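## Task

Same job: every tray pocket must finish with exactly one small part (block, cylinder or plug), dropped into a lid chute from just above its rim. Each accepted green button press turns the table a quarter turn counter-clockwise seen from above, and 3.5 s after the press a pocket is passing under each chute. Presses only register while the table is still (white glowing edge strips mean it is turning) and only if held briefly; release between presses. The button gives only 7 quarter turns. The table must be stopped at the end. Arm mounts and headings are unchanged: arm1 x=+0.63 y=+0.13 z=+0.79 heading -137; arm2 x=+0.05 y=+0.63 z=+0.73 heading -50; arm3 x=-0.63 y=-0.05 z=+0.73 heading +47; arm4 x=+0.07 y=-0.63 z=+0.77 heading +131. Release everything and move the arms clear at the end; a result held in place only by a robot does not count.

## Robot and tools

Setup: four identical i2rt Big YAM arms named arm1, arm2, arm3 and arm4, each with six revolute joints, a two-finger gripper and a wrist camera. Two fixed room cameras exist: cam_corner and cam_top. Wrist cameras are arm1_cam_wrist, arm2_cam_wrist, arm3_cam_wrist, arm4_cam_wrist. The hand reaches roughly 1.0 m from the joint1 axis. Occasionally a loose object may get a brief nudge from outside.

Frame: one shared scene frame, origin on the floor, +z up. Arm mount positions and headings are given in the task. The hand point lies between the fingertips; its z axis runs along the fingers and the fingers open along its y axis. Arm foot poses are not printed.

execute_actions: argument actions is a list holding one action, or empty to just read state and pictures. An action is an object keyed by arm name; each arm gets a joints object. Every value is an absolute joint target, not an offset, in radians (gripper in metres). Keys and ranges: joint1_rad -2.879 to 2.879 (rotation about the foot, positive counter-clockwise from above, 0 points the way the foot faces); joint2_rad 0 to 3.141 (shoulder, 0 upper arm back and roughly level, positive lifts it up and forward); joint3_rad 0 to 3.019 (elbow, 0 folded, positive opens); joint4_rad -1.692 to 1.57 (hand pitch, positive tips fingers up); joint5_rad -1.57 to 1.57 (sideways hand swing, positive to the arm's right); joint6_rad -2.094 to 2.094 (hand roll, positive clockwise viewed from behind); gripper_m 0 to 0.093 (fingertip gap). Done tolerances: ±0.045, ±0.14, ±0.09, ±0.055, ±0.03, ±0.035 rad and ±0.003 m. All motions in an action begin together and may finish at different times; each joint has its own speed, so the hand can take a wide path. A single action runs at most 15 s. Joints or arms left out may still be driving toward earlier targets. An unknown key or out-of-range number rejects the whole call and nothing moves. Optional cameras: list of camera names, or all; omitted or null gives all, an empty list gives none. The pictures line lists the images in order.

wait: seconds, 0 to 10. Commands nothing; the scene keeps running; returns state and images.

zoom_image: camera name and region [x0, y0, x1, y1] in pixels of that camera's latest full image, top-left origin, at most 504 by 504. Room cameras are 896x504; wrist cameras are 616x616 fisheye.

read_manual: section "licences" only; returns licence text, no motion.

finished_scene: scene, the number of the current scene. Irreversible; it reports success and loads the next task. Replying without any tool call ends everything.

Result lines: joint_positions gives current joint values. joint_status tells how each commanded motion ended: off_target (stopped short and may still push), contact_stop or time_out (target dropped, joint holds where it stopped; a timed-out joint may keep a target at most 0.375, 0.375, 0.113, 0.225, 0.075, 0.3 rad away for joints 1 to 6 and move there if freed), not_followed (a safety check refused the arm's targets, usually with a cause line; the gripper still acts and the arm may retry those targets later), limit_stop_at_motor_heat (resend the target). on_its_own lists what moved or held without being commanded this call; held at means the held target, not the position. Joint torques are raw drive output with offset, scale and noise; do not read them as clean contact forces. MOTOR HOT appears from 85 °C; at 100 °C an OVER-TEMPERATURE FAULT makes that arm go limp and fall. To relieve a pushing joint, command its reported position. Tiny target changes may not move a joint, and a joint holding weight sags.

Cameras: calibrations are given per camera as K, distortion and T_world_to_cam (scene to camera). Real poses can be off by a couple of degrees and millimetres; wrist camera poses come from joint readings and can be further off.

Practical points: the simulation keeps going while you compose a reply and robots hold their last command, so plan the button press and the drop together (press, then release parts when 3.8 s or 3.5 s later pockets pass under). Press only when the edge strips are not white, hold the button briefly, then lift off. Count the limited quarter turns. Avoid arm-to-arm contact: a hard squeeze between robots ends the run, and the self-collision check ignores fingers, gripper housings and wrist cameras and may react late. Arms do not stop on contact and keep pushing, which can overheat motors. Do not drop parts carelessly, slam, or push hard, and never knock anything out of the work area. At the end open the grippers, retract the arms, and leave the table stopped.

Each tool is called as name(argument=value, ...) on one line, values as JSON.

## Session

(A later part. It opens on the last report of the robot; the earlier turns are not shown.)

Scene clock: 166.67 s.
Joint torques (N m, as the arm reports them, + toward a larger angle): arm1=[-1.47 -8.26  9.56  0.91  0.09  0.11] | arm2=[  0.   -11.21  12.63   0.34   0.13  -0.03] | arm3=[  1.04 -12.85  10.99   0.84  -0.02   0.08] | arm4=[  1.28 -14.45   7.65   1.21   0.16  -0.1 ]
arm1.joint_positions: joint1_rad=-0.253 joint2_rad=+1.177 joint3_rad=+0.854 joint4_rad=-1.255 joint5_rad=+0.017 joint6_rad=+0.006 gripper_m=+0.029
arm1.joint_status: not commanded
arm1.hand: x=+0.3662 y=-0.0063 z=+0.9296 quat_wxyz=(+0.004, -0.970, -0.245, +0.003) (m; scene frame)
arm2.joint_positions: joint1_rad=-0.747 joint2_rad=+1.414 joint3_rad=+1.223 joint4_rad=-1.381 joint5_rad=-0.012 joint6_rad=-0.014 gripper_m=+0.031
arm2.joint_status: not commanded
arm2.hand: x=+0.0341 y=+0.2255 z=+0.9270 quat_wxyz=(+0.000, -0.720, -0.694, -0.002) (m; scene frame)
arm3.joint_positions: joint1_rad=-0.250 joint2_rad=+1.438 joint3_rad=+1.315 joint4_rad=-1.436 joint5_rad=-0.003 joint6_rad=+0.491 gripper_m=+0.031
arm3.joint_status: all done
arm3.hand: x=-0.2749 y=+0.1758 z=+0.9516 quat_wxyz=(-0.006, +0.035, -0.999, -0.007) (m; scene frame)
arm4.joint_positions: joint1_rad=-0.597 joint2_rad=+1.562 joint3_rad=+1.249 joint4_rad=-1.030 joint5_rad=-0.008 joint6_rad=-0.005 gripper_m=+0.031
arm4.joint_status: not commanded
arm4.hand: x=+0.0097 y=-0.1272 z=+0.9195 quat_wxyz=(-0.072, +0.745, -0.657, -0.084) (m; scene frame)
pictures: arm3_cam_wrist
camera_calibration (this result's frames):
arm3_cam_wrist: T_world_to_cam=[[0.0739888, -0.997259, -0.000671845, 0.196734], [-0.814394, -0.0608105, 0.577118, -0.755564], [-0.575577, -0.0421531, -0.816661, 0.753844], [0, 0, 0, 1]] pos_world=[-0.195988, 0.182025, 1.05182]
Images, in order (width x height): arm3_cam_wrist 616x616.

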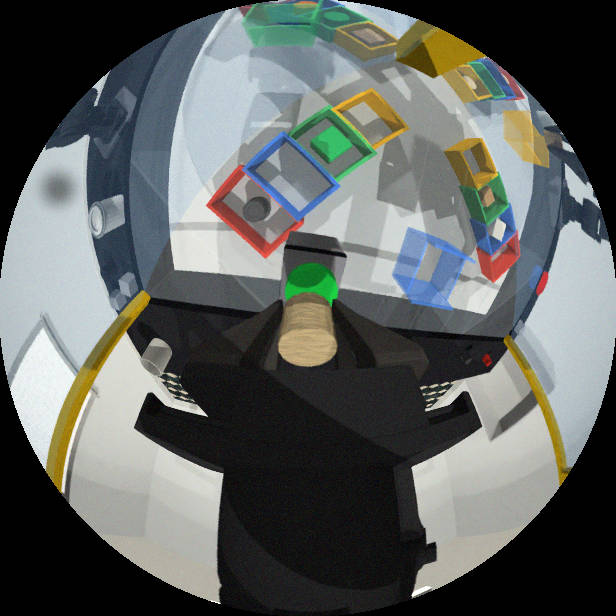

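execute_actions(actions=[{"arm3":{"joints":{"joint2_rad":1.57}}}], cameras=[])

execute_actions(actions=[{"arm3":{"joints":{"joint2_rad":1.36}}}], cameras=[])

execute_actions(actions=[{"arm3":{"joints":{"joint1_rad":-0.578,"joint2_rad":1.31,"joint3_rad":1.145,"joint4_rad":-1.38,"joint6_rad":0.29}}}], cameras=[])

wait(seconds=0.33)

execute_actions(actions=[{"arm3":{"joints":{"gripper_m":0.093}},"arm4":{"joints":{"gripper_m":0.093}}}], cameras=[])

execute_actions(actions=[{"arm3":{"joints":{"joint2_rad":0.85,"joint3_rad":0.95,"joint4_rad":-1.67,"joint6_rad":0}},"arm4":{"joints":{"joint2_rad":0.9,"joint3_rad":0.95,"joint4_rad":-1.63}}}], cameras=[])

execute_actions(actions=[{"arm3":{"joints":{"joint1_rad":-2.375}},"arm4":{"joints":{"joint1_rad":-2.468}}}], cameras=[])

execute_actions(actions=[{"arm3":{"joints":{"joint2_rad":1.75,"joint3_rad":1.32,"joint4_rad":-1.085}},"arm4":{"joints":{"joint2_rad":1.80,"joint3_rad":1.32,"joint4_rad":-1.02}}}], cameras=["arm3_cam_wrist","arm4_cam_wrist","cam_top"])

Scene clock: 185.60 s.
Joint torques (N m, as the arm reports them, + toward a larger angle): arm1=[-1.57 -8.35  9.56  0.93  0.09  0.11] | arm2=[ -0.47 -11.45  12.75   0.36   0.14  -0.03] | arm3=[  0.86 -10.63   8.89   0.89   0.06   0.09] | arm4=[  1.13 -14.19   7.6    1.22   0.15  -0.09]
arm1.joint_positions: joint1_rad=-0.253 joint2_rad=+1.177 joint3_rad=+0.854 joint4_rad=-1.255 joint5_rad=+0.017 joint6_rad=+0.006 gripper_m=+0.029
arm1.joint_status: not commanded
arm1.hand: x=+0.3662 y=-0.0063 z=+0.9296 quat_wxyz=(+0.004, -0.970, -0.245, +0.003) (m; scene frame)
arm2.joint_positions: joint1_rad=-0.747 joint2_rad=+1.414 joint3_rad=+1.223 joint4_rad=-1.381 joint5_rad=-0.012 joint6_rad=-0.014 gripper_m=+0.031
arm2.joint_status: not commanded
arm2.hand: x=+0.0341 y=+0.2255 z=+0.9270 quat_wxyz=(+0.000, -0.720, -0.694, -0.002) (m; scene frame)
arm3.joint_positions: joint1_rad=-0.250 joint2_rad=+1.535 joint3_rad=+1.343 joint4_rad=-1.442 joint5_rad=-0.005 joint6_rad=+0.492 gripper_m=+0.031
arm3.joint_status: all done
arm3.hand: x=-0.2625 y=+0.1841 z=+0.9230 quat_wxyz=(+0.027, +0.035, -0.999, +0.011) (m; scene frame)
arm4.joint_positions: joint1_rad=-0.597 joint2_rad=+1.562 joint3_rad=+1.249 joint4_rad=-1.030 joint5_rad=-0.008 joint6_rad=-0.005 gripper_m=+0.031
arm4.joint_status: not commanded
arm4.hand: x=+0.0097 y=-0.1272 z=+0.9195 quat_wxyz=(-0.072, +0.745, -0.657, -0.084) (m; scene frame)
pictures: none
No camera images: the call's "cameras" was empty. Leave "cameras" out to get every camera's image.

Scene clock: 186.83 s.
Joint torques (N m, as the arm reports them, + toward a larger angle): arm1=[-1.48 -8.31  9.55  0.93  0.08  0.11] | arm2=[ -0.26 -11.18  12.78   0.39   0.15  -0.02] | arm3=[  0.9  -10.77   9.53   1.21   0.1    0.07] | arm4=[  1.07 -14.99   7.72   1.22   0.14  -0.08]
arm1.joint_positions: joint1_rad=-0.253 joint2_rad=+1.177 joint3_rad=+0.854 joint4_rad=-1.255 joint5_rad=+0.017 joint6_rad=+0.006 gripper_m=+0.029
arm1.joint_status: not commanded
arm1.hand: x=+0.3662 y=-0.0063 z=+0.9296 quat_wxyz=(+0.004, -0.970, -0.245, +0.003) (m; scene frame)
arm2.joint_positions: joint1_rad=-0.747 joint2_rad=+1.414 joint3_rad=+1.223 joint4_rad=-1.381 joint5_rad=-0.012 joint6_rad=-0.014 gripper_m=+0.031
arm2.joint_status: not commanded
arm2.hand: x=+0.0341 y=+0.2255 z=+0.9270 quat_wxyz=(+0.000, -0.720, -0.694, -0.002) (m; scene frame)
arm3.joint_positions: joint1_rad=-0.250 joint2_rad=+1.357 joint3_rad=+1.343 joint4_rad=-1.439 joint5_rad=-0.005 joint6_rad=+0.492 gripper_m=+0.031
arm3.joint_status: all done
arm3.hand: x=-0.2770 y=+0.1747 z=+0.9951 quat_wxyz=(-0.051, +0.035, -0.997, -0.034) (m; scene frame)
arm4.joint_positions: joint1_rad=-0.597 joint2_rad=+1.562 joint3_rad=+1.249 joint4_rad=-1.030 joint5_rad=-0.008 joint6_rad=-0.005 gripper_m=+0.031
arm4.joint_status: not commanded
arm4.hand: x=+0.0097 y=-0.1272 z=+0.9195 quat_wxyz=(-0.072, +0.745, -0.657, -0.084) (m; scene frame)
pictures: none
No camera images: the call's "cameras" was empty. Leave "cameras" out to get every camera's image.

Scene clock: 188.03 s.
Joint torques (N m, as the arm reports them, + toward a larger angle): arm1=[-1.52 -8.37  9.56  0.91  0.09  0.1 ] | arm2=[ -0.26 -11.32  12.77   0.42   0.13  -0.03] | arm3=[ 1.78 -9.71  8.21  1.07 -0.03 -0.12] | arm4=[  0.37 -14.41   7.65   1.25   0.15  -0.1 ]
arm1.joint_positions: joint1_rad=-0.253 joint2_rad=+1.177 joint3_rad=+0.854 joint4_rad=-1.255 joint5_rad=+0.017 joint6_rad=+0.006 gripper_m=+0.029
arm1.joint_status: not commanded
arm1.hand: x=+0.3662 y=-0.0063 z=+0.9296 quat_wxyz=(+0.004, -0.970, -0.245, +0.003) (m; scene frame)
arm2.joint_positions: joint1_rad=-0.747 joint2_rad=+1.414 joint3_rad=+1.223 joint4_rad=-1.381 joint5_rad=-0.012 joint6_rad=-0.014 gripper_m=+0.031
arm2.joint_status: not commanded
arm2.hand: x=+0.0341 y=+0.2255 z=+0.9270 quat_wxyz=(+0.000, -0.720, -0.694, -0.002) (m; scene frame)
arm3.joint_positions: joint1_rad=-0.582 joint2_rad=+1.313 joint3_rad=+1.139 joint4_rad=-1.392 joint5_rad=-0.003 joint6_rad=+0.300 gripper_m=+0.031
arm3.joint_status: all done
arm3.hand: x=-0.2723 y=+0.0355 z=+0.9308 quat_wxyz=(-0.004, -0.035, -0.999, -0.005) (m; scene frame)
arm4.joint_positions: joint1_rad=-0.597 joint2_rad=+1.562 joint3_rad=+1.249 joint4_rad=-1.030 joint5_rad=-0.008 joint6_rad=-0.005 gripper_m=+0.031
arm4.joint_status: not commanded
arm4.hand: x=+0.0097 y=-0.1272 z=+0.9195 quat_wxyz=(-0.072, +0.745, -0.657, -0.084) (m; scene frame)
pictures: none
No camera images: the call's "cameras" was empty. Leave "cameras" out to get every camera's image.

Scene clock: 188.37 s.
Joint torques (N m, as the arm reports them, + toward a larger angle): arm1=[-1.49 -8.37  9.56  0.93  0.08  0.11] | arm2=[ -0.45 -11.2   12.71   0.42   0.15  -0.04] | arm3=[ 1.97 -9.87  8.03  1.02 -0.02 -0.1 ] | arm4=[  0.88 -14.38   7.61   1.2    0.12  -0.1 ]
arm1.joint_positions: joint1_rad=-0.253 joint2_rad=+1.177 joint3_rad=+0.854 joint4_rad=-1.255 joint5_rad=+0.017 joint6_rad=+0.006 gripper_m=+0.029
arm1.joint_status: not commanded
arm1.hand: x=+0.3662 y=-0.0063 z=+0.9296 quat_wxyz=(+0.004, -0.970, -0.245, +0.003) (m; scene frame)
arm2.joint_positions: joint1_rad=-0.747 joint2_rad=+1.414 joint3_rad=+1.223 joint4_rad=-1.381 joint5_rad=-0.012 joint6_rad=-0.014 gripper_m=+0.031
arm2.joint_status: not commanded
arm2.hand: x=+0.0341 y=+0.2255 z=+0.9270 quat_wxyz=(+0.000, -0.720, -0.694, -0.002) (m; scene frame)
arm3.joint_positions: joint1_rad=-0.582 joint2_rad=+1.313 joint3_rad=+1.139 joint4_rad=-1.392 joint5_rad=-0.003 joint6_rad=+0.299 gripper_m=+0.031
arm3.joint_status: all done
arm3.hand: x=-0.2723 y=+0.0355 z=+0.9308 quat_wxyz=(-0.004, -0.035, -0.999, -0.005) (m; scene frame)
arm4.joint_positions: joint1_rad=-0.597 joint2_rad=+1.562 joint3_rad=+1.249 joint4_rad=-1.030 joint5_rad=-0.008 joint6_rad=-0.005 gripper_m=+0.031
arm4.joint_status: not commanded
arm4.hand: x=+0.0097 y=-0.1272 z=+0.9195 quat_wxyz=(-0.072, +0.745, -0.657, -0.084) (m; scene frame)
wait: 0.33 s; at rest by 0.27 s
pictures: arm1_cam_wrist, arm2_cam_wrist, arm3_cam_wrist, arm4_cam_wrist, cam_corner, cam_top
camera_calibration (this result's frames):
arm1_cam_wrist: T_world_to_cam=[[-0.464603, 0.88512, 0.0265628, 0.146098], [0.720893, 0.360639, 0.591822, -0.809726], [0.514254, 0.294111, -0.805631, 0.684373], [0, 0, 0, 1]] pos_world=[0.299662, -0.038577, 1.02668]
arm2_cam_wrist: T_world_to_cam=[[-0.998649, 0.0508605, -0.0106759, 0.0364785], [0.0348945, 0.808474, 0.587496, -0.72433], [0.0385116, 0.58633, -0.809156, 0.740386], [0, 0, 0, 1]] pos_world=[0.0331908, 0.149636, 1.02502]
arm3_cam_wrist: T_world_to_cam=[[-0.0662635, -0.997799, 0.0024219, 0.015611], [-0.811561, 0.0553073, 0.581644, -0.757522], [-0.580498, 0.0365763, -0.81344, 0.725344], [0, 0, 0, 1]] pos_world=[-0.19268, 0.0309427, 1.03059]
arm4_cam_wrist: T_world_to_cam=[[0.99385, 0.110559, 0.0062271, -0.00582384], [0.0989046, -0.911566, 0.399081, -0.47926], [0.0497983, -0.396011, -0.916895, 0.915306], [0, 0, 0, 1]] pos_world=[0.00760839, -0.073762, 1.03054]
Images, in order (width x height): arm1_cam_wrist 616x616, arm2_cam_wrist 616x616, arm3_cam_wrist 616x616, arm4_cam_wrist 616x616, cam_corner 896x504, cam_top 896x504.

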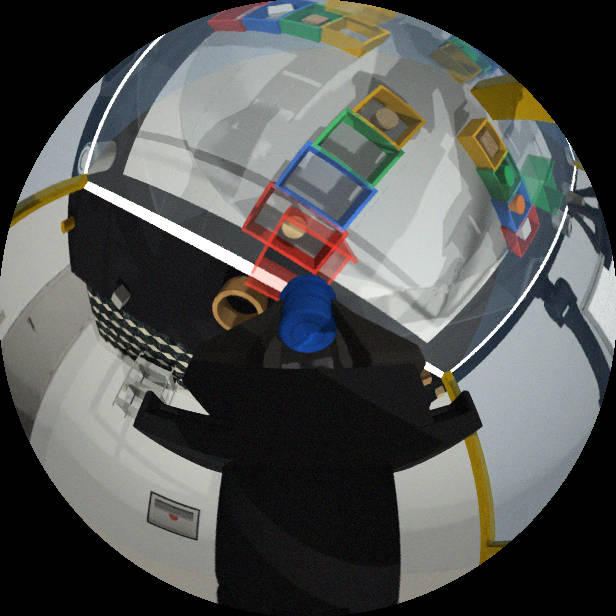

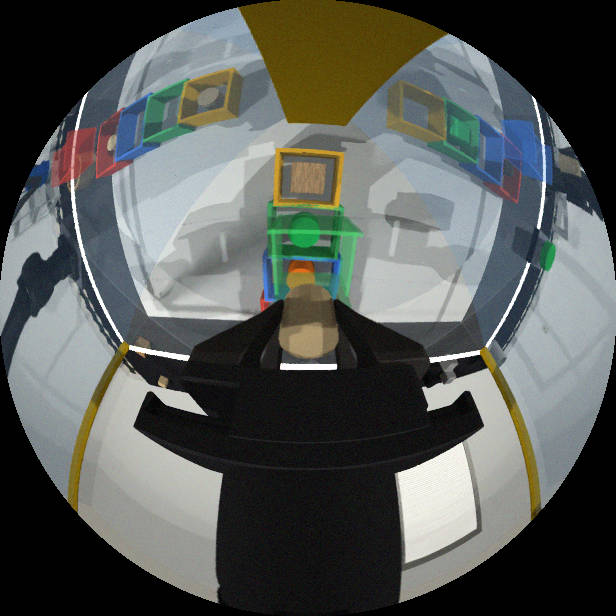

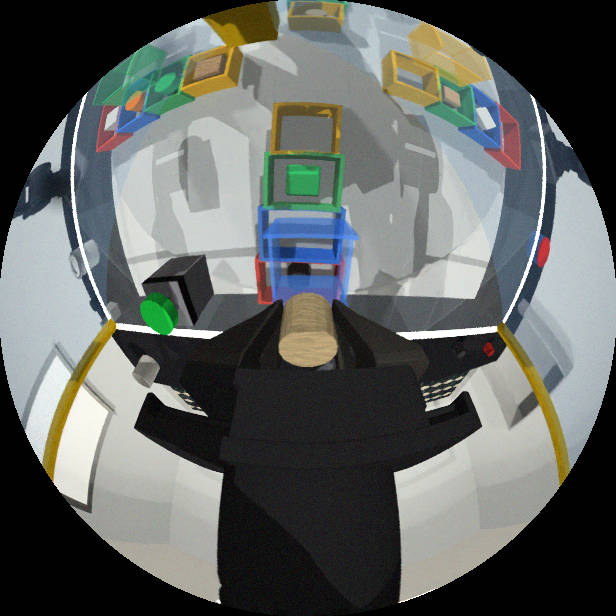

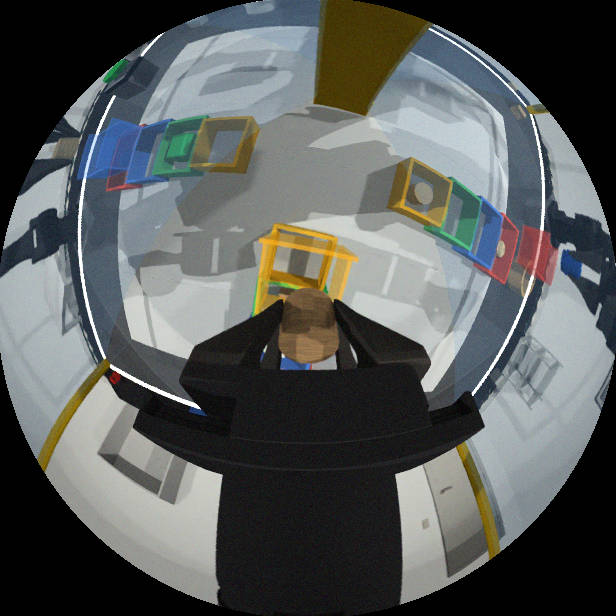

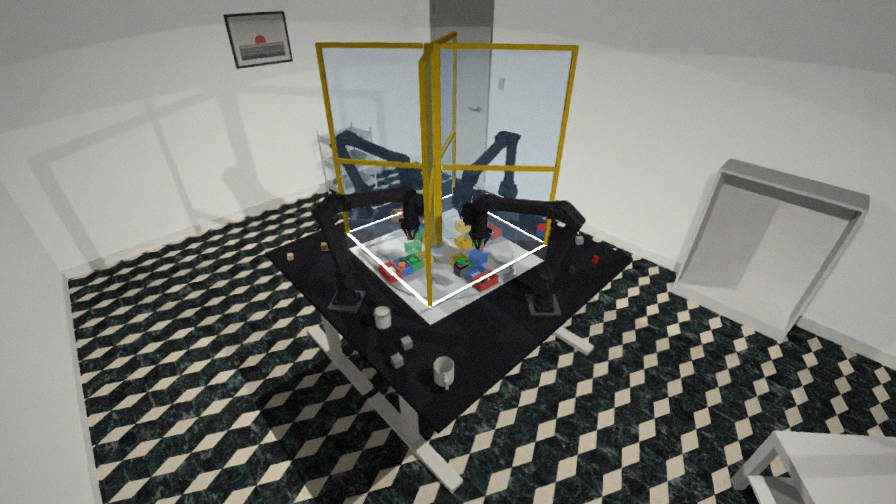

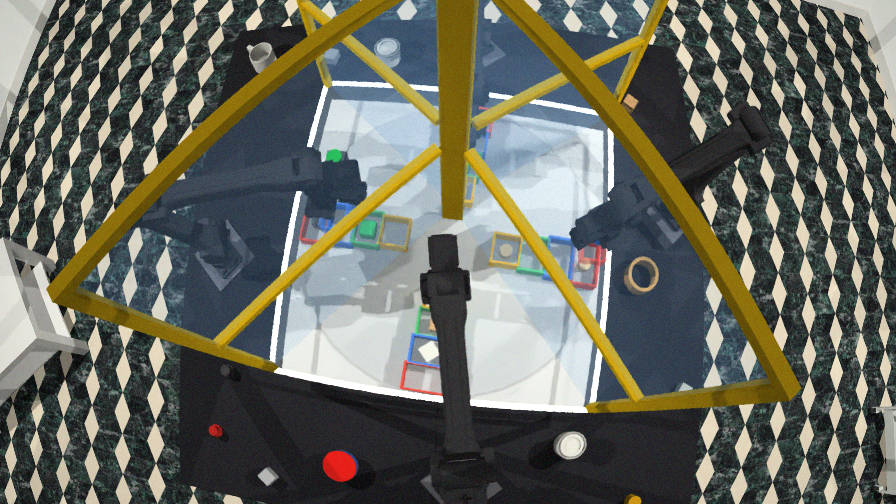

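Scene clock: 189.03 s.
Joint torques (N m, as the arm reports them, + toward a larger angle): arm1=[-1.52 -8.33  9.57  0.92  0.09  0.11] | arm2=[ -0.2  -11.39  12.74   0.41   0.14  -0.01] | arm3=[ 1.6  -9.85  8.28  1.03 -0.02 -0.03] | arm4=[  0.93 -14.48   7.78   1.14   0.16  -0.1 ]
arm1.joint_positions: joint1_rad=-0.253 joint2_rad=+1.177 joint3_rad=+0.854 joint4_rad=-1.255 joint5_rad=+0.017 joint6_rad=+0.006 gripper_m=+0.029
arm1.joint_status: not commanded
arm1.hand: x=+0.3662 y=-0.0063 z=+0.9296 quat_wxyz=(+0.004, -0.970, -0.245, +0.003) (m; scene frame)
arm2.joint_positions: joint1_rad=-0.747 joint2_rad=+1.414 joint3_rad=+1.223 joint4_rad=-1.381 joint5_rad=-0.012 joint6_rad=-0.014 gripper_m=+0.031
arm2.joint_status: not commanded
arm2.hand: x=+0.0341 y=+0.2255 z=+0.9270 quat_wxyz=(+0.000, -0.720, -0.694, -0.002) (m; scene frame)
arm3.joint_positions: joint1_rad=-0.582 joint2_rad=+1.313 joint3_rad=+1.139 joint4_rad=-1.392 joint5_rad=-0.003 joint6_rad=+0.299 gripper_m=+0.093
arm3.joint_status: all done
arm3.hand: x=-0.2723 y=+0.0355 z=+0.9308 quat_wxyz=(-0.004, -0.034, -0.999, -0.005) (m; scene frame)
arm4.joint_positions: joint1_rad=-0.597 joint2_rad=+1.562 joint3_rad=+1.249 joint4_rad=-1.030 joint5_rad=-0.008 joint6_rad=-0.005 gripper_m=+0.093
arm4.joint_status: all done
arm4.hand: x=+0.0097 y=-0.1272 z=+0.9195 quat_wxyz=(-0.072, +0.745, -0.657, -0.084) (m; scene frame)
pictures: none
No camera images: the call's "cameras" was empty. Leave "cameras" out to get every camera's image.

Scene clock: 190.33 s.
Joint torques (N m, as the arm reports them, + toward a larger angle): arm1=[-1.45 -8.35  9.55  0.92  0.09  0.11] | arm2=[ -0.34 -11.14  12.71   0.43   0.15  -0.02] | arm3=[ 1.99 -2.19  7.96  0.26 -0.02 -0.07] | arm4=[ 1.18 -2.97  7.62 -0.42  0.12 -0.06]
arm1.joint_positions: joint1_rad=-0.253 joint2_rad=+1.177 joint3_rad=+0.854 joint4_rad=-1.255 joint5_rad=+0.017 joint6_rad=+0.006 gripper_m=+0.029
arm1.joint_status: not commanded
arm1.hand: x=+0.3662 y=-0.0063 z=+0.9296 quat_wxyz=(+0.004, -0.970, -0.245, +0.003) (m; scene frame)
arm2.joint_positions: joint1_rad=-0.747 joint2_rad=+1.414 joint3_rad=+1.223 joint4_rad=-1.381 joint5_rad=-0.012 joint6_rad=-0.014 gripper_m=+0.031
arm2.joint_status: not commanded
arm2.hand: x=+0.0341 y=+0.2255 z=+0.9270 quat_wxyz=(+0.000, -0.720, -0.694, -0.002) (m; scene frame)
arm3.joint_positions: joint1_rad=-0.582 joint2_rad=+0.846 joint3_rad=+0.948 joint4_rad=-1.661 joint5_rad=-0.003 joint6_rad=+0.010 gripper_m=+0.093
arm3.joint_status: all done
arm3.hand: x=-0.4320 y=-0.0021 z=+0.9801 quat_wxyz=(-0.008, +0.110, -0.994, -0.005) (m; scene frame)
arm4.joint_positions: joint1_rad=-0.597 joint2_rad=+0.893 joint3_rad=+0.953 joint4_rad=-1.617 joint5_rad=-0.008 joint6_rad=-0.005 gripper_m=+0.093
arm4.joint_status: all done
arm4.hand: x=+0.0428 y=-0.4085 z=+1.0140 quat_wxyz=(-0.001, +0.750, -0.662, -0.004) (m; scene frame)
pictures: none
No camera images: the call's "cameras" was empty. Leave "cameras" out to get every camera's image.

Scene clock: 192.27 s.
Joint torques (N m, as the arm reports them, + toward a larger angle): arm1=[-1.47 -8.25  9.57  0.94  0.09  0.11] | arm2=[ -0.34 -11.16  12.73   0.38   0.15  -0.02] | arm3=[ 0.95 -2.19  8.16  0.27 -0.08 -0.08] | arm4=[ 0.68 -3.13  7.57 -0.48  0.11 -0.12]
arm1.joint_positions: joint1_rad=-0.253 joint2_rad=+1.177 joint3_rad=+0.854 joint4_rad=-1.255 joint5_rad=+0.017 joint6_rad=+0.006 gripper_m=+0.029
arm1.joint_status: not commanded
arm1.hand: x=+0.3662 y=-0.0063 z=+0.9296 quat_wxyz=(+0.004, -0.970, -0.245, +0.003) (m; scene frame)
arm2.joint_positions: joint1_rad=-0.747 joint2_rad=+1.414 joint3_rad=+1.223 joint4_rad=-1.381 joint5_rad=-0.012 joint6_rad=-0.014 gripper_m=+0.031
arm2.joint_status: not commanded
arm2.hand: x=+0.0341 y=+0.2255 z=+0.9270 quat_wxyz=(+0.000, -0.720, -0.694, -0.002) (m; scene frame)
arm3.joint_positions: joint1_rad=-2.367 joint2_rad=+0.847 joint3_rad=+0.948 joint4_rad=-1.661 joint5_rad=-0.003 joint6_rad=+0.008 gripper_m=+0.093
arm3.joint_status: all done
arm3.hand: x=-0.6275 y=-0.2533 z=+0.9778 quat_wxyz=(-0.004, -0.704, -0.710, -0.001) (m; scene frame)
arm4.joint_positions: joint1_rad=-2.466 joint2_rad=+0.895 joint3_rad=+0.953 joint4_rad=-1.617 joint5_rad=-0.008 joint6_rad=-0.005 gripper_m=+0.093
arm4.joint_status: all done
arm4.hand: x=+0.2886 y=-0.6673 z=+1.0164 quat_wxyz=(-0.009, -0.087, -0.996, -0.001) (m; scene frame)
pictures: none
No camera images: the call's "cameras" was empty. Leave "cameras" out to get every camera's image.

Scene clock: 193.93 s.
Joint torques (N m, as the arm reports them, + toward a larger angle): arm1=[-1.48 -8.29  9.54  0.94  0.08  0.11] | arm2=[ -0.09 -11.27  12.73   0.4    0.15  -0.03] | arm3=[  0.75 -17.87   8.23   1.08  -0.07  -0.07] | arm4=[ -0.08 -16.9    8.41   0.75   0.17  -0.07]
arm1.joint_positions: joint1_rad=-0.253 joint2_rad=+1.177 joint3_rad=+0.854 joint4_rad=-1.255 joint5_rad=+0.017 joint6_rad=+0.006 gripper_m=+0.029
arm1.joint_status: not commanded
arm1.hand: x=+0.3662 y=-0.0063 z=+0.9296 quat_wxyz=(+0.004, -0.970, -0.245, +0.003) (m; scene frame)
arm2.joint_positions: joint1_rad=-0.747 joint2_rad=+1.414 joint3_rad=+1.223 joint4_rad=-1.381 joint5_rad=-0.012 joint6_rad=-0.014 gripper_m=+0.031
arm2.joint_status: not commanded
arm2.hand: x=+0.0341 y=+0.2255 z=+0.9270 quat_wxyz=(+0.000, -0.720, -0.694, -0.002) (m; scene frame)
arm3.joint_positions: joint1_rad=-2.367 joint2_rad=+1.759 joint3_rad=+1.304 joint4_rad=-1.098 joint5_rad=-0.003 joint6_rad=+0.008 gripper_m=+0.093
arm3.joint_status: all done
arm3.hand: x=-0.6220 y=-0.5545 z=+0.8004 quat_wxyz=(-0.007, -0.704, -0.710, +0.002) (m; scene frame)
arm4.joint_positions: joint1_rad=-2.466 joint2_rad=+1.823 joint3_rad=+1.296 joint4_rad=-1.035 joint5_rad=-0.008 joint6_rad=-0.005 gripper_m=+0.093
arm4.joint_status: all done
arm4.hand: x=+0.5775 y=-0.7208 z=+0.8160 quat_wxyz=(-0.008, -0.087, -0.996, -0.001) (m; scene frame)
pictures: arm3_cam_wrist, arm4_cam_wrist, cam_top
camera_calibration (this result's frames):
arm3_cam_wrist: T_world_to_cam=[[-0.999919, -0.011306, 0.00581645, -0.63238], [-0.00587501, 0.816556, 0.577236, -0.00606391], [-0.0112757, 0.577155, -0.816557, 1.09408], [0, 0, 0, 1]] pos_world=[-0.620028, -0.633652, 0.900557]
arm4_cam_wrist: T_world_to_cam=[[-0.186476, -0.982425, 0.00822031, -0.611756], [-0.800868, 0.15685, 0.577935, 0.108581], [-0.569067, 0.101187, -0.816041, 1.19049], [0, 0, 0, 1]] pos_world=[0.650351, -0.738498, 0.913766]
Images, in order (width x height): arm3_cam_wrist 616x616, arm4_cam_wrist 616x616, cam_top 896x504.

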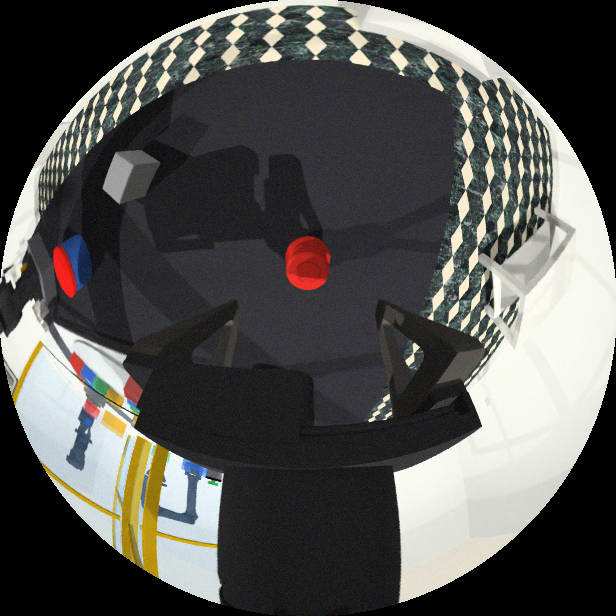

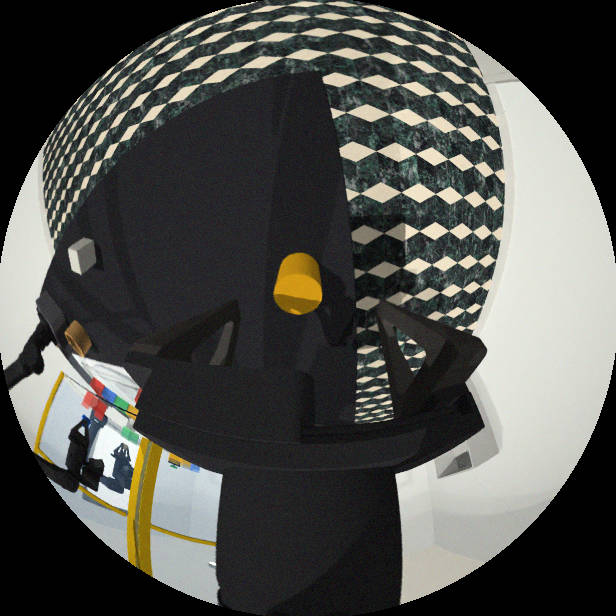

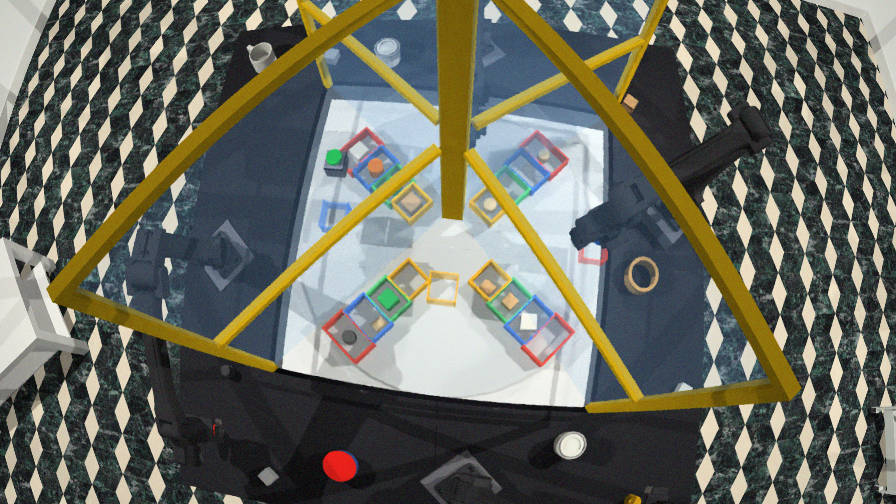

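execute_actions(actions=[{"arm3":{"joints":{"joint2_rad":1.89,"joint3_rad":1.28,"joint4_rad":-0.948}},"arm4":{"joints":{"joint1_rad":-2.445,"joint2_rad":1.897,"joint3_rad":1.2,"joint4_rad":-0.845}}}], cameras=["arm3_cam_wrist","arm4_cam_wrist"])

Scene clock: 204.10 s.
Joint torques (N m, as the arm reports them, + toward a larger angle): arm1=[-1.54 -8.29  9.57  0.92  0.08  0.11] | arm2=[ -0.31 -11.38  12.74   0.42   0.15  -0.01] | arm3=[  0.64 -16.76   6.19   0.94  -0.09  -0.08] | arm4=[  0.28 -17.01   6.38   0.76   0.14  -0.11]
arm1.joint_positions: joint1_rad=-0.253 joint2_rad=+1.177 joint3_rad=+0.854 joint4_rad=-1.255 joint5_rad=+0.017 joint6_rad=+0.006 gripper_m=+0.029
arm1.joint_status: not commanded
arm1.hand: x=+0.3662 y=-0.0063 z=+0.9296 quat_wxyz=(+0.004, -0.970, -0.245, +0.003) (m; scene frame)
arm2.joint_positions: joint1_rad=-0.747 joint2_rad=+1.414 joint3_rad=+1.223 joint4_rad=-1.381 joint5_rad=-0.012 joint6_rad=-0.014 gripper_m=+0.031
arm2.joint_status: not commanded
arm2.hand: x=+0.0341 y=+0.2255 z=+0.9270 quat_wxyz=(+0.000, -0.720, -0.694, -0.002) (m; scene frame)
arm3.joint_positions: joint1_rad=-2.367 joint2_rad=+1.881 joint3_rad=+1.285 joint4_rad=-0.956 joint5_rad=-0.003 joint6_rad=+0.007 gripper_m=+0.093
arm3.joint_status: all done
arm3.hand: x=-0.6217 y=-0.5703 z=+0.7345 quat_wxyz=(-0.007, -0.704, -0.710, +0.002) (m; scene frame)
arm4.joint_positions: joint1_rad=-2.448 joint2_rad=+1.914 joint3_rad=+1.192 joint4_rad=-0.859 joint5_rad=-0.008 joint6_rad=-0.005 gripper_m=+0.093
arm4.joint_status: all done
arm4.hand: x=+0.5623 y=-0.7094 z=+0.7390 quat_wxyz=(+0.002, -0.078, -0.997, -0.002) (m; scene frame)
pictures: arm3_cam_wrist, arm4_cam_wrist
camera_calibration (this result's frames):
arm3_cam_wrist: T_world_to_cam=[[-0.999913, -0.0116712, 0.00620438, -0.632421], [-0.00596292, 0.81722, 0.576295, 0.0458558], [-0.0117964, 0.576208, -0.817218, 1.04903], [0, 0, 0, 1]] pos_world=[-0.619718, -0.649316, 0.834786]
arm4_cam_wrist: T_world_to_cam=[[-0.168768, -0.985619, 0.00848991, -0.615156], [-0.791776, 0.140696, 0.594387, 0.110326], [-0.587033, 0.0935912, -0.804135, 1.11382], [0, 0, 0, 1]] pos_world=[0.637388, -0.726076, 0.835311]
Images, in order (width x height): arm3_cam_wrist 616x616, arm4_cam_wrist 616x616.

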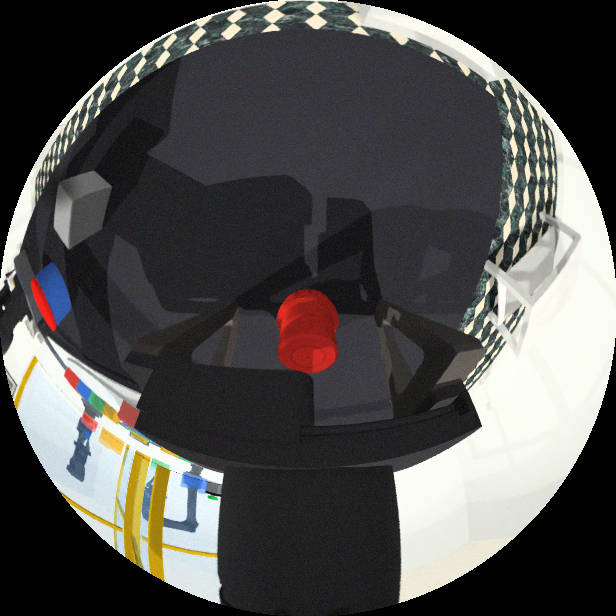

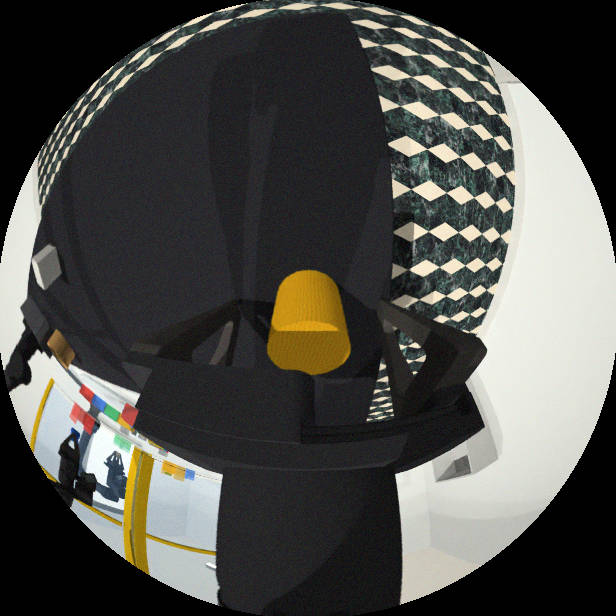

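execute_actions(actions=[{"arm3":{"joints":{"gripper_m":0.015}},"arm4":{"joints":{"gripper_m":0.018}}}], cameras=[])

execute_actions(actions=[{"arm3":{"joints":{"joint2_rad":0.85,"joint3_rad":0.95,"joint4_rad":-1.67}},"arm4":{"joints":{"joint2_rad":0.9,"joint3_rad":0.95,"joint4_rad":-1.63}}}], cameras=[])

execute_actions(actions=[{"arm3":{"joints":{"joint1_rad":-0.243,"joint6_rad":0.5}},"arm4":{"joints":{"joint1_rad":-0.595}}}], cameras=[])

execute_actions(actions=[{"arm3":{"joints":{"joint2_rad":1.43,"joint3_rad":1.36,"joint4_rad":-1.43}},"arm4":{"joints":{"joint2_rad":1.53,"joint3_rad":1.29,"joint4_rad":-1.03}}}], cameras=["arm3_cam_wrist","arm4_cam_wrist"])

Scene clock: 212.63 s.
Joint torques (N m, as the arm reports them, + toward a larger angle): arm1=[-1.48 -8.36  9.56  0.94  0.08  0.11] | arm2=[ -0.26 -11.11  12.75   0.39   0.15  -0.04] | arm3=[  0.8  -16.8    6.16   1.01  -0.08  -0.05] | arm4=[  0.91 -16.95   6.37   0.74   0.15  -0.07]
arm1.joint_positions: joint1_rad=-0.253 joint2_rad=+1.177 joint3_rad=+0.854 joint4_rad=-1.255 joint5_rad=+0.017 joint6_rad=+0.006 gripper_m=+0.029
arm1.joint_status: not commanded
arm1.hand: x=+0.3662 y=-0.0063 z=+0.9296 quat_wxyz=(+0.004, -0.970, -0.245, +0.003) (m; scene frame)
arm2.joint_positions: joint1_rad=-0.747 joint2_rad=+1.414 joint3_rad=+1.223 joint4_rad=-1.381 joint5_rad=-0.012 joint6_rad=-0.014 gripper_m=+0.031
arm2.joint_status: not commanded
arm2.hand: x=+0.0341 y=+0.2255 z=+0.9270 quat_wxyz=(+0.000, -0.720, -0.694, -0.002) (m; scene frame)
arm3.joint_positions: joint1_rad=-2.367 joint2_rad=+1.881 joint3_rad=+1.285 joint4_rad=-0.956 joint5_rad=-0.003 joint6_rad=+0.007 gripper_m=+0.032
arm3.joint_status: gripper_m off_target (ended at +0.032, target +0.015)
arm3.hand: x=-0.6217 y=-0.5703 z=+0.7345 quat_wxyz=(-0.007, -0.704, -0.710, +0.002) (m; scene frame)
arm4.joint_positions: joint1_rad=-2.448 joint2_rad=+1.914 joint3_rad=+1.192 joint4_rad=-0.859 joint5_rad=-0.008 joint6_rad=-0.005 gripper_m=+0.039
arm4.joint_status: gripper_m off_target (ended at +0.039, target +0.018)
arm4.hand: x=+0.5623 y=-0.7094 z=+0.7390 quat_wxyz=(+0.002, -0.078, -0.997, -0.002) (m; scene frame)
pictures: none
No camera images: the call's "cameras" was empty. Leave "cameras" out to get every camera's image.

Scene clock: 214.13 s.
Joint torques (N m, as the arm reports them, + toward a larger angle): arm1=[-1.55 -8.36  9.55  0.93  0.08  0.11] | arm2=[ -0.23 -11.46  12.72   0.34   0.13  -0.02] | arm3=[ 0.71 -1.98  7.91  0.14 -0.11 -0.06] | arm4=[ 1.02 -4.07  8.02 -0.48  0.16 -0.07]
arm1.joint_positions: joint1_rad=-0.253 joint2_rad=+1.177 joint3_rad=+0.854 joint4_rad=-1.255 joint5_rad=+0.017 joint6_rad=+0.006 gripper_m=+0.029
arm1.joint_status: not commanded
arm1.hand: x=+0.3662 y=-0.0063 z=+0.9296 quat_wxyz=(+0.004, -0.970, -0.245, +0.003) (m; scene frame)
arm2.joint_positions: joint1_rad=-0.747 joint2_rad=+1.414 joint3_rad=+1.223 joint4_rad=-1.381 joint5_rad=-0.012 joint6_rad=-0.014 gripper_m=+0.031
arm2.joint_status: not commanded
arm2.hand: x=+0.0341 y=+0.2255 z=+0.9270 quat_wxyz=(+0.000, -0.720, -0.694, -0.002) (m; scene frame)
arm3.joint_positions: joint1_rad=-2.367 joint2_rad=+0.846 joint3_rad=+0.950 joint4_rad=-1.660 joint5_rad=-0.003 joint6_rad=+0.007 gripper_m=+0.032
arm3.joint_status: all done
arm3.hand: x=-0.6277 y=-0.2539 z=+0.9786 quat_wxyz=(-0.005, -0.704, -0.710, +0.001) (m; scene frame)
arm4.joint_positions: joint1_rad=-2.448 joint2_rad=+0.901 joint3_rad=+0.945 joint4_rad=-1.619 joint5_rad=-0.008 joint6_rad=-0.005 gripper_m=+0.039
arm4.joint_status: all done
arm4.hand: x=+0.2880 y=-0.6631 z=+1.0124 quat_wxyz=(-0.002, -0.078, -0.997, -0.001) (m; scene frame)
pictures: none
No camera images: the call's "cameras" was empty. Leave "cameras" out to get every camera's image.

Scene clock: 216.20 s.
Joint torques (N m, as the arm reports them, + toward a larger angle): arm1=[-1.44 -8.36  9.57  0.93  0.08  0.11] | arm2=[ -0.25 -11.12  12.74   0.37   0.15  -0.04] | arm3=[ 2.06 -2.08  8.03  0.15  0.02  0.1 ] | arm4=[ 0.91 -3.77  8.06 -0.4   0.13 -0.06]
arm1.joint_positions: joint1_rad=-0.253 joint2_rad=+1.177 joint3_rad=+0.854 joint4_rad=-1.255 joint5_rad=+0.017 joint6_rad=+0.006 gripper_m=+0.029
arm1.joint_status: not commanded
arm1.hand: x=+0.3662 y=-0.0063 z=+0.9296 quat_wxyz=(+0.004, -0.970, -0.245, +0.003) (m; scene frame)
arm2.joint_positions: joint1_rad=-0.747 joint2_rad=+1.414 joint3_rad=+1.223 joint4_rad=-1.381 joint5_rad=-0.012 joint6_rad=-0.014 gripper_m=+0.031
arm2.joint_status: not commanded
arm2.hand: x=+0.0341 y=+0.2255 z=+0.9270 quat_wxyz=(+0.000, -0.720, -0.694, -0.002) (m; scene frame)
arm3.joint_positions: joint1_rad=-0.251 joint2_rad=+0.848 joint3_rad=+0.950 joint4_rad=-1.660 joint5_rad=-0.004 joint6_rad=+0.490 gripper_m=+0.032
arm3.joint_status: all done
arm3.hand: x=-0.4573 y=+0.0607 z=+0.9807 quat_wxyz=(-0.006, +0.036, -0.999, -0.008) (m; scene frame)
arm4.joint_positions: joint1_rad=-0.597 joint2_rad=+0.901 joint3_rad=+0.945 joint4_rad=-1.619 joint5_rad=-0.008 joint6_rad=-0.005 gripper_m=+0.039
arm4.joint_status: all done
arm4.hand: x=+0.0430 y=-0.4096 z=+1.0095 quat_wxyz=(+0.005, +0.749, -0.662, +0.003) (m; scene frame)
pictures: none
No camera images: the call's "cameras" was empty. Leave "cameras" out to get every camera's image.

Scene clock: 217.67 s.
Joint torques (N m, as the arm reports them, + toward a larger angle): arm1=[-1.5  -8.32  9.57  0.93  0.09  0.11] | arm2=[ -0.33 -11.27  12.73   0.41   0.14  -0.03] | arm3=[  1.84 -12.86  11.4    0.89   0.05   0.09] | arm4=[  0.94 -14.99  10.66   1.25   0.11  -0.07]
arm1.joint_positions: joint1_rad=-0.253 joint2_rad=+1.177 joint3_rad=+0.854 joint4_rad=-1.255 joint5_rad=+0.017 joint6_rad=+0.006 gripper_m=+0.029
arm1.joint_status: not commanded
arm1.hand: x=+0.3662 y=-0.0063 z=+0.9296 quat_wxyz=(+0.004, -0.970, -0.245, +0.003) (m; scene frame)
arm2.joint_positions: joint1_rad=-0.747 joint2_rad=+1.414 joint3_rad=+1.223 joint4_rad=-1.381 joint5_rad=-0.012 joint6_rad=-0.014 gripper_m=+0.031
arm2.joint_status: not commanded
arm2.hand: x=+0.0341 y=+0.2255 z=+0.9270 quat_wxyz=(+0.000, -0.720, -0.694, -0.002) (m; scene frame)
arm3.joint_positions: joint1_rad=-0.251 joint2_rad=+1.440 joint3_rad=+1.311 joint4_rad=-1.436 joint5_rad=-0.004 joint6_rad=+0.491 gripper_m=+0.032
arm3.joint_status: all done
arm3.hand: x=-0.2755 y=+0.1751 z=+0.9494 quat_wxyz=(-0.003, +0.035, -0.999, -0.006) (m; scene frame)
arm4.joint_positions: joint1_rad=-0.597 joint2_rad=+1.552 joint3_rad=+1.249 joint4_rad=-1.048 joint5_rad=-0.008 joint6_rad=-0.005 gripper_m=+0.039
arm4.joint_status: all done
arm4.hand: x=+0.0102 y=-0.1317 z=+0.9235 quat_wxyz=(-0.070, +0.746, -0.658, -0.081) (m; scene frame)
pictures: arm3_cam_wrist, arm4_cam_wrist
camera_calibration (this result's frames):
arm3_cam_wrist: T_world_to_cam=[[0.0732601, -0.997312, 0.000999663, 0.19427], [-0.811278, -0.0590114, 0.581675, -0.758635], [-0.580053, -0.0434246, -0.813421, 0.747544], [0, 0, 0, 1]] pos_world=[-0.196081, 0.181441, 1.04915]
arm4_cam_wrist: T_world_to_cam=[[0.993855, 0.11049, 0.00666159, -0.00634247], [0.0982839, -0.908546, 0.40606, -0.491046], [0.0509178, -0.40291, -0.913822, 0.913423], [0, 0, 0, 1]] pos_world=[0.00805592, -0.0774097, 1.03414]
Images, in order (width x height): arm3_cam_wrist 616x616, arm4_cam_wrist 616x616.

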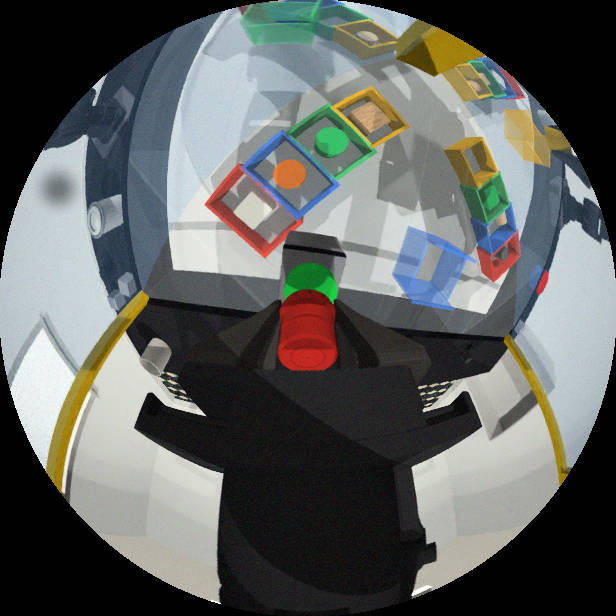

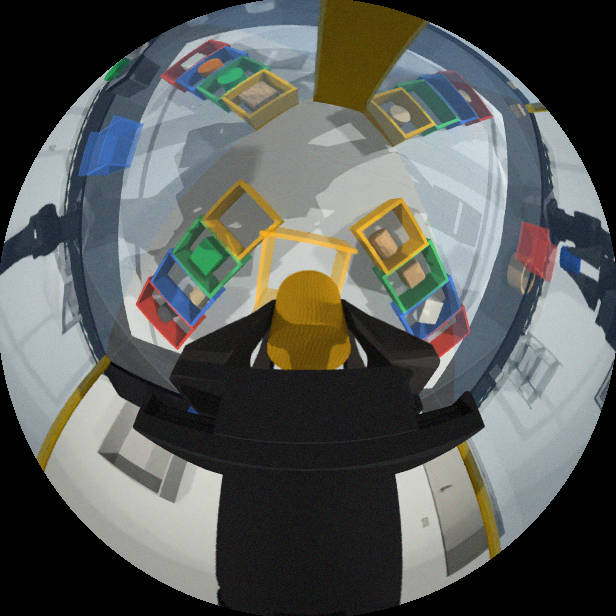

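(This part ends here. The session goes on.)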